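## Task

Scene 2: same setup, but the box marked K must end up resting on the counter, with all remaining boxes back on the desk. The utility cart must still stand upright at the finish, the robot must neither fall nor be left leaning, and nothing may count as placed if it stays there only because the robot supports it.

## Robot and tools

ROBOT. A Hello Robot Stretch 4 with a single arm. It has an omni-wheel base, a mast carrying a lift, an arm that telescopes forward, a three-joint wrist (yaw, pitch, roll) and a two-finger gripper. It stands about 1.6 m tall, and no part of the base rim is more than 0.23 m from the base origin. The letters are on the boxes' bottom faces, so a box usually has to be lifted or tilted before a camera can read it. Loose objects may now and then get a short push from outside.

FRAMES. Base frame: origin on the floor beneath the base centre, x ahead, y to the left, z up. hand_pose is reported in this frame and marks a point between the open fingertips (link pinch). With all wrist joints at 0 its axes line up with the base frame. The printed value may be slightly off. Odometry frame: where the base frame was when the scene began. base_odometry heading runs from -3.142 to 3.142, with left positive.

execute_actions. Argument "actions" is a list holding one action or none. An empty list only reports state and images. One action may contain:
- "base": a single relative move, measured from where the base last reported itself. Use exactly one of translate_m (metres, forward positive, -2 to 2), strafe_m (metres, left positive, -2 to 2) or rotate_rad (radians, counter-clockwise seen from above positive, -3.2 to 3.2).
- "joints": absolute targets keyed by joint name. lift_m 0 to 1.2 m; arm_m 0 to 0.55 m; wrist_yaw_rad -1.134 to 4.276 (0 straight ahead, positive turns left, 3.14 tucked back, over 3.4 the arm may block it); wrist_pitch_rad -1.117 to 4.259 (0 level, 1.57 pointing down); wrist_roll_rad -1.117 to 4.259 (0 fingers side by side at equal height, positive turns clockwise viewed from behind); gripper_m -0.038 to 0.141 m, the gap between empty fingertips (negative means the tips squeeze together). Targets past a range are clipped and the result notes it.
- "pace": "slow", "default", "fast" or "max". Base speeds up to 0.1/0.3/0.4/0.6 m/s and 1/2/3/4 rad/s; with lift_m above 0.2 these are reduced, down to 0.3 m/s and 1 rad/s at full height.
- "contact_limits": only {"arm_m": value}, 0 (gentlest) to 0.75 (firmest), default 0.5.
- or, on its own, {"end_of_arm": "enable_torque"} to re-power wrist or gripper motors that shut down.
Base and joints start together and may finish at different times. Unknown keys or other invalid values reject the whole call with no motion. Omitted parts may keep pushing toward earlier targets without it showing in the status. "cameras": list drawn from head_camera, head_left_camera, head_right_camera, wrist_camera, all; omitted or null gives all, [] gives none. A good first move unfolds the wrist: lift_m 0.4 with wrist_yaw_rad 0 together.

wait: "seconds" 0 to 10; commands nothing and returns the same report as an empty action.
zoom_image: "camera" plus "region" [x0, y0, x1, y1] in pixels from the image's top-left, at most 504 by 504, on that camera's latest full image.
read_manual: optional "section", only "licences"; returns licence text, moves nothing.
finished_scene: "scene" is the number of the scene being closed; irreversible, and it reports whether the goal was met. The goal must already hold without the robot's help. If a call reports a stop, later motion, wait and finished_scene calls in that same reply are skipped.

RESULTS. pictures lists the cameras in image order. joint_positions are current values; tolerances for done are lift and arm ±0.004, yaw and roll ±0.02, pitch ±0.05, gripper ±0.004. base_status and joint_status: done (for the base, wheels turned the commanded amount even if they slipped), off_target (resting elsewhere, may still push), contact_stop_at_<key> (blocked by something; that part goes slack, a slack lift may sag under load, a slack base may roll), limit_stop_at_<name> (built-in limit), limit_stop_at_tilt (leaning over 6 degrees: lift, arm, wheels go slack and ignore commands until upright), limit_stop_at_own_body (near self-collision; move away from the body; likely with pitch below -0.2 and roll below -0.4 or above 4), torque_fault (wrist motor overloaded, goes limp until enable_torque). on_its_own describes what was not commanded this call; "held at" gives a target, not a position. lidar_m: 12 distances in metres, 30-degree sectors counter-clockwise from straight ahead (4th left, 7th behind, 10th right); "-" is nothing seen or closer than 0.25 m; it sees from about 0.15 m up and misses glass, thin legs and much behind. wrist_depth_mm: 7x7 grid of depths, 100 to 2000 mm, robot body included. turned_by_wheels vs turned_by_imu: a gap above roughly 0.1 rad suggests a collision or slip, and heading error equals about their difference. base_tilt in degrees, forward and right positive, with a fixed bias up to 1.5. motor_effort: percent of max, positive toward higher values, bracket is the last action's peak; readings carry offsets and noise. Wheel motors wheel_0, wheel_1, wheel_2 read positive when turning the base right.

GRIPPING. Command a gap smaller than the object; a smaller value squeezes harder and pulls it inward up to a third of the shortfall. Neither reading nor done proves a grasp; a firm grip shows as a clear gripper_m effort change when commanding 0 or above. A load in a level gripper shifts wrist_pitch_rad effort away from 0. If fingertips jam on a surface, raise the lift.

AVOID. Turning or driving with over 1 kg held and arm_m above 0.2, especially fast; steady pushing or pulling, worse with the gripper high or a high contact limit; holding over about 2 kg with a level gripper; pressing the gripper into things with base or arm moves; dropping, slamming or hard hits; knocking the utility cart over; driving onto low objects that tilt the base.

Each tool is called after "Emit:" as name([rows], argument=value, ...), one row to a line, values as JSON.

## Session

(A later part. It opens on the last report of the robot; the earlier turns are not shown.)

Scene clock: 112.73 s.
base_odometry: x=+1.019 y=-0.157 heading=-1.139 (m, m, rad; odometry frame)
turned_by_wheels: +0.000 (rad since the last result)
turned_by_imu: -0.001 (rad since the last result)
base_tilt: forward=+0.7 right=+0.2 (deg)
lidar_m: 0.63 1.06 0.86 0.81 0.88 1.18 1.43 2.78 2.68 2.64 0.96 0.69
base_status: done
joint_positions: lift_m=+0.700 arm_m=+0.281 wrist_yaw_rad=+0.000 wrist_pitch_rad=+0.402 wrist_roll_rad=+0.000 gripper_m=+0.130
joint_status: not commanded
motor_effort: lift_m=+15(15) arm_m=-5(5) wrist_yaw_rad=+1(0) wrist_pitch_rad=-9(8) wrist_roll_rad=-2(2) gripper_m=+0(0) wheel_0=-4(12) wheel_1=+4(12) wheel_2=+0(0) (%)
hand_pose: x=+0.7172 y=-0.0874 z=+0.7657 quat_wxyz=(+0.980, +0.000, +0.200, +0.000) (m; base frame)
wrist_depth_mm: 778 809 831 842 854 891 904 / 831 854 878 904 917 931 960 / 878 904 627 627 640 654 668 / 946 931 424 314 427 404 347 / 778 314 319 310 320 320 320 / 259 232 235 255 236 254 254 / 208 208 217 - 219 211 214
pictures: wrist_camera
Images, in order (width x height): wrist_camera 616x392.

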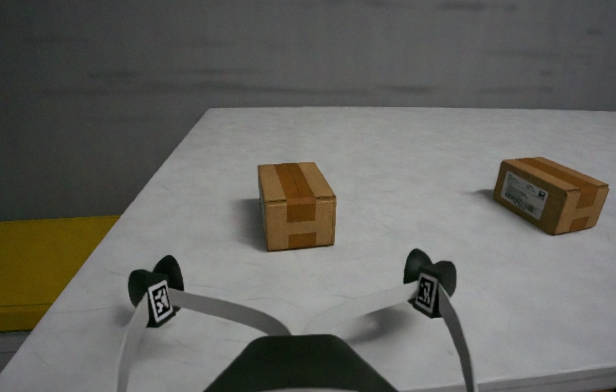

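Emit:
execute_actions([
  {"joints":{"arm_m":0.405}},
], cameras=["wrist_camera"])

Emit:
execute_actions([
  {"joints":{"gripper_m":0.01}},
], cameras=[])

Emit:
execute_actions([
  {"joints":{"wrist_pitch_rad":-1.0}},
], cameras=[])

Emit:
execute_actions([
  {"joints":{"wrist_roll_rad":3.14,"arm_m":0.2}},
], cameras=["head_camera"])

Emit:
zoom_image(camera="head_camera", region=[210,300,270,360])

Scene clock: 120.47 s.
base_odometry: x=+1.019 y=-0.157 heading=-1.139 (m, m, rad; odometry frame)
turned_by_wheels: +0.000 (rad since the last result)
turned_by_imu: -0.002 (rad since the last result)
base_tilt: forward=+0.7 right=+0.2 (deg)
lidar_m: 0.63 1.04 0.87 0.81 0.87 1.16 1.41 2.80 2.69 2.68 0.96 0.67
base_status: not commanded
joint_positions: lift_m=+0.700 arm_m=+0.404 wrist_yaw_rad=+0.000 wrist_pitch_rad=+0.402 wrist_roll_rad=+0.000 gripper_m=+0.130
joint_status: all done
motor_effort: lift_m=+15(15) arm_m=+5(7) wrist_yaw_rad=+0(1) wrist_pitch_rad=-6(10) wrist_roll_rad=-1(2) gripper_m=-1(1) wheel_0=-3(3) wheel_1=+4(4) wheel_2=+0(0) (%)
hand_pose: x=+0.8405 y=-0.0874 z=+0.7657 quat_wxyz=(+0.980, +0.000, +0.200, +0.000) (m; base frame)
wrist_depth_mm: 676 691 715 732 750 768 778 / 723 741 750 778 798 820 820 / 768 778 627 634 647 654 668 / 820 809 421 424 430 430 433 / 788 314 315 230 320 320 304 / 258 231 233 191 203 255 253 / 208 208 217 - 211 211 213
pictures: wrist_camera
Images, in order (width x height): wrist_camera 616x392.

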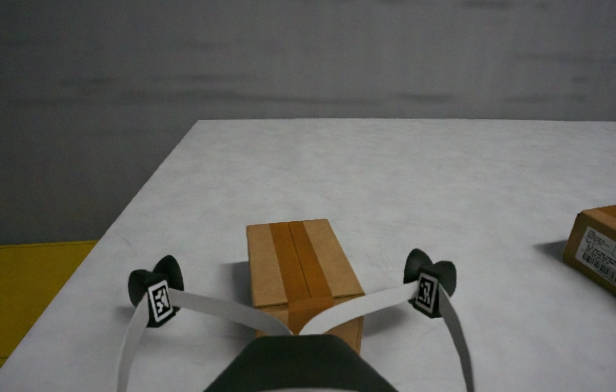

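Scene clock: 122.57 s.
base_odometry: x=+1.019 y=-0.157 heading=-1.139 (m, m, rad; odometry frame)
turned_by_wheels: +0.000 (rad since the last result)
turned_by_imu: -0.001 (rad since the last result)
base_tilt: forward=+0.8 right=+0.1 (deg)
lidar_m: 0.64 1.05 0.88 0.82 0.86 1.20 1.42 2.80 2.71 2.67 0.94 0.66
base_status: not commanded
joint_positions: lift_m=+0.700 arm_m=+0.404 wrist_yaw_rad=+0.000 wrist_pitch_rad=+0.403 wrist_roll_rad=+0.000 gripper_m=+0.010
joint_status: all done
motor_effort: lift_m=+15(15) arm_m=+5(5) wrist_yaw_rad=+1(1) wrist_pitch_rad=-13(10) wrist_roll_rad=-2(2) gripper_m=-28(24) wheel_0=-3(3) wheel_1=+4(4) wheel_2=+0(0) (%)
hand_pose: x=+0.8404 y=-0.0874 z=+0.7655 quat_wxyz=(+0.980, +0.000, +0.200, +0.000) (m; base frame)
wrist_depth_mm: 676 691 715 723 759 768 788 / 715 732 750 778 798 820 831 / 768 778 621 627 634 647 668 / 820 809 418 421 427 427 430 / 778 314 301 219 319 319 303 / 257 248 182 178 185 253 253 / 208 201 213 - 218 209 212
pictures: none
No camera images: the call's "cameras" was empty. Leave "cameras" out to get every camera's image.

Scene clock: 123.93 s.
base_odometry: x=+1.019 y=-0.157 heading=-1.139 (m, m, rad; odometry frame)
turned_by_wheels: +0.000 (rad since the last result)
turned_by_imu: -0.001 (rad since the last result)
base_tilt: forward=+0.8 right=+0.1 (deg)
lidar_m: 0.63 1.03 0.88 0.81 0.86 1.16 1.43 2.78 2.68 2.67 0.93 0.68
base_status: not commanded
joint_positions: lift_m=+0.700 arm_m=+0.404 wrist_yaw_rad=+0.000 wrist_pitch_rad=-0.998 wrist_roll_rad=+0.000 gripper_m=+0.010
joint_status: all done
motor_effort: lift_m=+15(15) arm_m=+5(5) wrist_yaw_rad=+1(1) wrist_pitch_rad=-7(17) wrist_roll_rad=-1(2) gripper_m=-24(24) wheel_0=-3(3) wheel_1=+4(4) wheel_2=+0(0) (%)
hand_pose: x=+0.7316 y=-0.0874 z=+1.1210 quat_wxyz=(+0.878, +0.000, -0.478, +0.000) (m; base frame)
wrist_depth_mm: 1336 1366 1366 1397 1397 1430 1397 / 1430 1499 1499 1537 1537 1576 1537 / 1537 1618 1708 1618 1708 1661 1708 / 1397 1499 1499 1576 1618 1708 1808 / 1182 1182 1205 219 1336 1366 1366 / 1008 1025 181 177 185 1138 1118 / 866 866 917 - 976 976 991
pictures: none
No camera images: the call's "cameras" was empty. Leave "cameras" out to get every camera's image.

Scene clock: 126.37 s.
base_odometry: x=+1.019 y=-0.157 heading=-1.139 (m, m, rad; odometry frame)
turned_by_wheels: +0.000 (rad since the last result)
turned_by_imu: -0.001 (rad since the last result)
base_tilt: forward=+0.8 right=+0.1 (deg)
lidar_m: 0.61 1.05 0.88 0.83 0.85 1.15 1.42 2.80 2.66 2.65 0.93 0.69
base_status: not commanded
joint_positions: lift_m=+0.700 arm_m=+0.201 wrist_yaw_rad=+0.000 wrist_pitch_rad=-0.998 wrist_roll_rad=+3.139 gripper_m=+0.010
joint_status: all done
motor_effort: lift_m=+15(15) arm_m=-5(6) wrist_yaw_rad=+1(1) wrist_pitch_rad=-8(9) wrist_roll_rad=+2(2) gripper_m=-24(24) wheel_0=-4(4) wheel_1=+4(4) wheel_2=+0(0) (%)
hand_pose: x=+0.5281 y=-0.0874 z=+1.1211 quat_wxyz=(+0.001, +0.878, -0.001, +0.479) (m; base frame)
wrist_depth_mm: 1078 1118 1078 1078 1078 1042 1042 / 1229 1255 1281 1255 1229 1205 1205 / 1537 1537 1537 1499 1464 1430 1308 / 1808 1863 1863 1808 1863 1756 1366 / 1661 1661 1708 218 1756 1756 1366 / 1499 1537 182 177 185 1576 1336 / 1397 1397 1430 - 1464 1464 1308
pictures: head_camera
Images, in order (width x height): head_camera 420x560.

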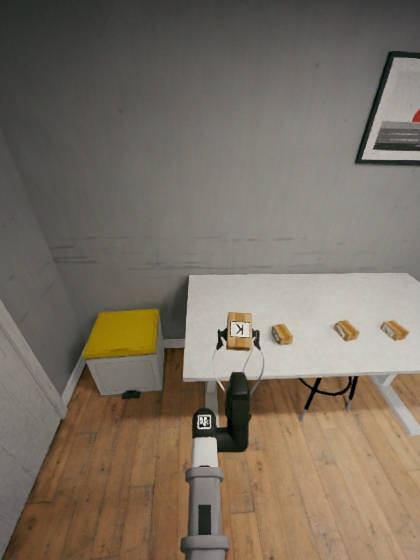

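Region (210, 300, 270, 360) of head_camera's 420x560 image, scaled by 8.400, with more detail than that image has.

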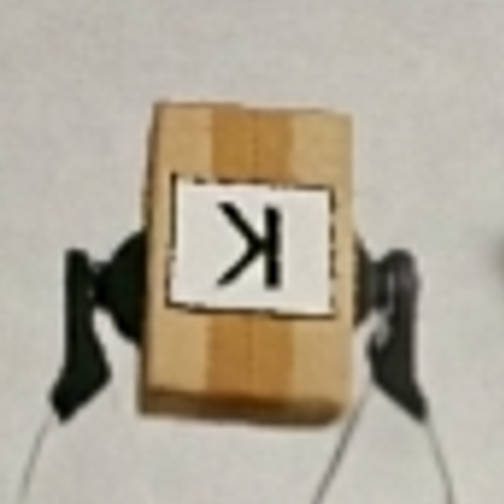

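Emit:
execute_actions([
  {"base":{"strafe_m":-0.95},"joints":{"wrist_roll_rad":0,"wrist_pitch_rad":0.0,"arm_m":0.01,"lift_m":1.0},"pace":"fast"},
], cameras=[])

Emit:
execute_actions([
  {"base":{"rotate_rad":-3.1}},
], cameras=["head_camera","wrist_camera"])

Scene clock: 134.57 s.
base_odometry: x=+0.157 y=-0.555 heading=-1.138 (m, m, rad; odometry frame)
turned_by_wheels: +0.000 (rad since the last result)
turned_by_imu: -0.001 (rad since the last result)
base_tilt: forward=+0.8 right=+0.1 (deg)
lidar_m: 0.63 0.68 0.94 1.74 1.85 1.84 2.64 2.74 1.75 1.89 1.98 0.67
base_status: done
joint_positions: lift_m=+1.000 arm_m=+0.011 wrist_yaw_rad=+0.000 wrist_pitch_rad=+0.004 wrist_roll_rad=+0.001 gripper_m=+0.010
joint_status: all done
motor_effort: lift_m=+26(26) arm_m=-4(4) wrist_yaw_rad=+1(1) wrist_pitch_rad=-13(14) wrist_roll_rad=-2(12) gripper_m=-26(23) wheel_0=+2(15) wheel_1=+1(13) wheel_2=+0(1) (%)
hand_pose: x=+0.4702 y=-0.0874 z=+1.1767 quat_wxyz=(+1.000, +0.000, +0.002, +0.000) (m; base frame)
wrist_depth_mm: 1160 1182 1205 1229 1281 1336 1366 / 1182 1205 1205 1229 1281 1336 1336 / 1182 1205 1229 1255 1308 1308 1366 / 1182 1205 1255 1255 1308 1336 1366 / 1182 1205 1229 219 1308 1336 1397 / 1182 1205 182 177 185 1336 1397 / 1025 931 1042 - 1078 1366 1397
pictures: none
No camera images: the call's "cameras" was empty. Leave "cameras" out to get every camera's image.

Scene clock: 137.77 s.
base_odometry: x=+0.157 y=-0.555 heading=+2.046 (m, m, rad; odometry frame)
turned_by_wheels: -3.099 (rad since the last result)
turned_by_imu: -3.094 (rad since the last result)
base_tilt: forward=+0.7 right=+0.2 (deg)
lidar_m: 2.62 2.71 1.75 1.91 2.01 0.68 0.63 0.70 1.01 1.78 1.87 1.84
base_status: done
joint_positions: lift_m=+1.000 arm_m=+0.011 wrist_yaw_rad=+0.000 wrist_pitch_rad=+0.004 wrist_roll_rad=+0.001 gripper_m=+0.010
joint_status: not commanded
motor_effort: lift_m=+25(26) arm_m=-5(5) wrist_yaw_rad=+1(1) wrist_pitch_rad=-11(12) wrist_roll_rad=-2(3) gripper_m=-24(25) wheel_0=+4(7) wheel_1=+5(11) wheel_2=+3(12) (%)
hand_pose: x=+0.4702 y=-0.0874 z=+1.1768 quat_wxyz=(+1.000, +0.000, +0.002, +0.000) (m; base frame)
wrist_depth_mm: - - - - - - - / - - - - - - - / - - - - - - - / - - - - - - - / - - - 220 - - - / - - 181 178 185 - 1756 / - - - - - - 1661
pictures: head_camera, wrist_camera
Images, in order (width x height): head_camera 420x560, wrist_camera 616x392.

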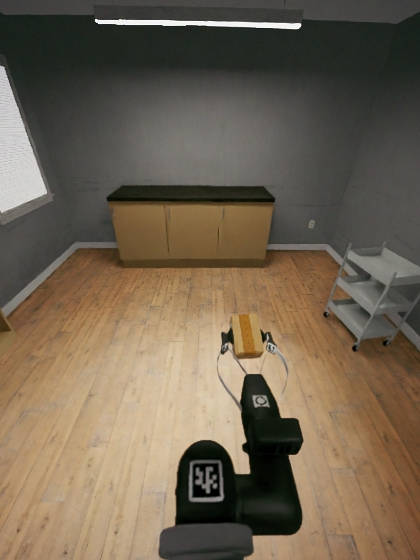

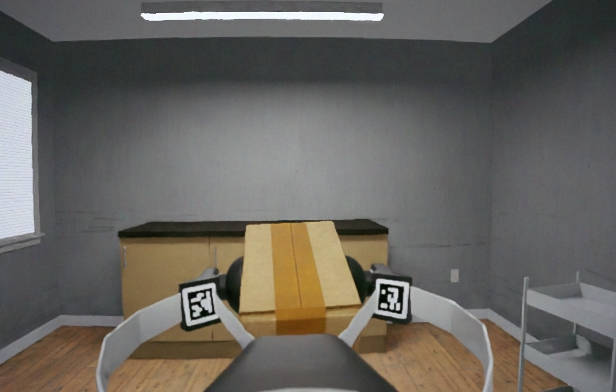

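Emit:
execute_actions([
  {"base":{"translate_m":2.0},"joints":{"wrist_pitch_rad":0.4,"arm_m":0.42},"pace":"fast"},
], cameras=["head_camera","wrist_camera"])

Scene clock: 147.50 s.
base_odometry: x=-0.759 y=+1.223 heading=+2.047 (m, m, rad; odometry frame)
turned_by_wheels: +0.001 (rad since the last result)
turned_by_imu: -0.012 (rad since the last result)
base_tilt: forward=+0.8 right=+0.2 (deg)
lidar_m: 0.61 0.66 0.92 1.81 1.69 2.72 3.52 2.57 1.19 1.16 0.92 0.67
base_status: done
joint_positions: lift_m=+1.000 arm_m=+0.419 wrist_yaw_rad=+0.000 wrist_pitch_rad=+0.403 wrist_roll_rad=+0.001 gripper_m=+0.010
joint_status: all done
motor_effort: lift_m=+24(24) arm_m=+5(4) wrist_yaw_rad=+0(2) wrist_pitch_rad=-10(12) wrist_roll_rad=-2(2) gripper_m=-25(25) wheel_0=+5(11) wheel_1=+6(10) wheel_2=-2(14) (%)
hand_pose: x=+0.8555 y=-0.0874 z=+1.0646 quat_wxyz=(+0.980, +0.000, +0.200, +0.000) (m; base frame)
wrist_depth_mm: 559 569 580 580 591 591 597 / 597 603 615 621 627 627 640 / 640 647 654 668 668 668 683 / 668 676 676 691 699 707 691 / 500 504 488 219 512 517 512 / 397 402 182 178 185 407 407 / 334 324 343 - 351 340 342
pictures: head_camera, wrist_camera
Images, in order (width x height): head_camera 420x560, wrist_camera 616x392.

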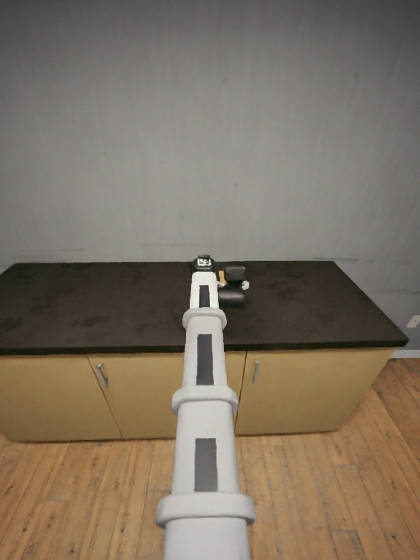

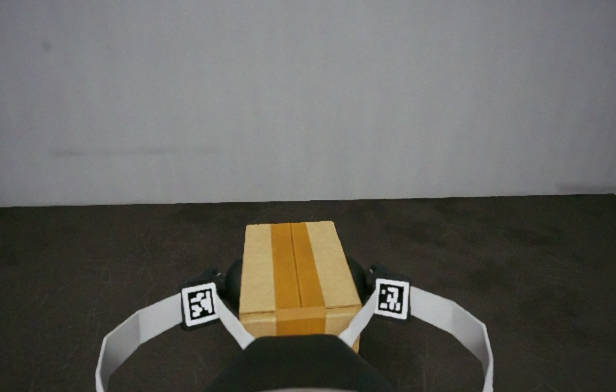

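Emit:
execute_actions([
  {"joints":{"lift_m":0.895},"pace":"slow"},
], cameras=[])

Emit:
execute_actions([
  {"joints":{"gripper_m":0.13}},
], cameras=[])

Emit:
execute_actions([
  {"joints":{"arm_m":0.28}},
], cameras=["wrist_camera"])

Emit:
finished_scene(scene=2)

Scene clock: 154.87 s.
base_odometry: x=-0.759 y=+1.223 heading=+2.047 (m, m, rad; odometry frame)
turned_by_wheels: +0.000 (rad since the last result)
turned_by_imu: -0.002 (rad since the last result)
base_tilt: forward=+0.8 right=+0.2 (deg)
lidar_m: 0.62 0.64 0.92 1.81 1.67 2.72 3.52 2.57 1.21 1.17 0.93 0.66
base_status: not commanded
joint_positions: lift_m=+0.895 arm_m=+0.419 wrist_yaw_rad=+0.000 wrist_pitch_rad=+0.403 wrist_roll_rad=+0.001 gripper_m=+0.010
joint_status: all done
motor_effort: lift_m=+14(24) arm_m=+4(5) wrist_yaw_rad=+1(0) wrist_pitch_rad=-12(10) wrist_roll_rad=-2(1) gripper_m=-24(24) wheel_0=+5(5) wheel_1=+6(6) wheel_2=-1(1) (%)
hand_pose: x=+0.8555 y=-0.0874 z=+0.9605 quat_wxyz=(+0.980, +0.000, +0.200, +0.000) (m; base frame)
wrist_depth_mm: 559 569 580 585 585 597 597 / 597 609 615 621 627 634 634 / 627 634 640 647 647 654 668 / 424 427 433 433 436 439 442 / 317 322 309 219 327 327 327 / 253 255 182 178 185 260 259 / 213 206 219 - 224 215 217
pictures: none
No camera images: the call's "cameras" was empty. Leave "cameras" out to get every camera's image.

Scene clock: 156.97 s.
base_odometry: x=-0.759 y=+1.223 heading=+2.047 (m, m, rad; odometry frame)
turned_by_wheels: +0.000 (rad since the last result)
turned_by_imu: -0.001 (rad since the last result)
base_tilt: forward=+0.8 right=+0.2 (deg)
lidar_m: 0.62 0.66 0.88 1.82 1.66 2.74 3.52 2.60 1.26 1.19 0.92 0.65
base_status: not commanded
joint_positions: lift_m=+0.895 arm_m=+0.419 wrist_yaw_rad=+0.000 wrist_pitch_rad=+0.403 wrist_roll_rad=+0.000 gripper_m=+0.130
joint_status: all done
motor_effort: lift_m=+14(15) arm_m=+4(4) wrist_yaw_rad=+0(0) wrist_pitch_rad=-9(12) wrist_roll_rad=-2(2) gripper_m=-1(25) wheel_0=+5(5) wheel_1=+6(6) wheel_2=-1(2) (%)
hand_pose: x=+0.8555 y=-0.0874 z=+0.9606 quat_wxyz=(+0.980, +0.000, +0.200, +0.000) (m; base frame)
wrist_depth_mm: 559 569 574 580 591 597 597 / 597 603 609 615 621 634 640 / 621 634 634 647 647 661 668 / 427 430 436 436 439 442 445 / 320 324 309 251 330 330 329 / 254 237 206 193 243 260 260 / 213 213 220 - 225 216 219
pictures: none
No camera images: the call's "cameras" was empty. Leave "cameras" out to get every camera's image.

Scene clock: 158.43 s.
base_odometry: x=-0.759 y=+1.223 heading=+2.047 (m, m, rad; odometry frame)
turned_by_wheels: +0.000 (rad since the last result)
turned_by_imu: -0.001 (rad since the last result)
base_tilt: forward=+0.8 right=+0.2 (deg)
lidar_m: 0.64 0.65 0.90 1.81 1.66 2.75 3.50 2.57 1.24 1.16 0.93 0.65
base_status: not commanded
joint_positions: lift_m=+0.895 arm_m=+0.281 wrist_yaw_rad=+0.000 wrist_pitch_rad=+0.402 wrist_roll_rad=+0.000 gripper_m=+0.130
joint_status: all done
motor_effort: lift_m=+14(15) arm_m=-5(5) wrist_yaw_rad=+1(0) wrist_pitch_rad=-7(8) wrist_roll_rad=-2(1) gripper_m=-1(2) wheel_0=+5(5) wheel_1=+6(6) wheel_2=-2(2) (%)
hand_pose: x=+0.7172 y=-0.0874 z=+0.9607 quat_wxyz=(+0.980, +0.000, +0.200, +0.000) (m; base frame)
wrist_depth_mm: 683 691 707 707 715 723 732 / 723 732 750 759 768 778 778 / 647 640 647 647 654 668 691 / 430 430 433 340 439 442 445 / 320 324 327 329 329 329 329 / 255 238 242 262 243 263 262 / 214 215 224 - 225 217 219
pictures: wrist_camera
Images, in order (width x height): wrist_camera 616x392.

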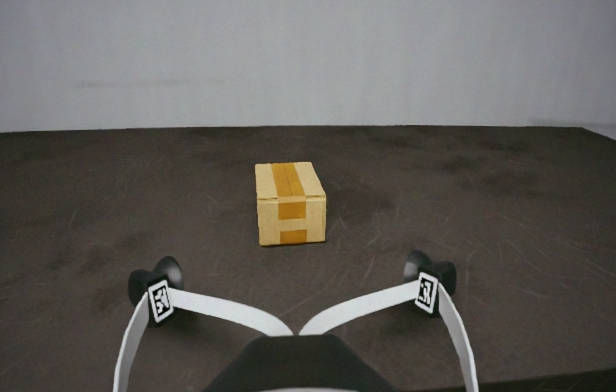

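The scene is finished: the task was done.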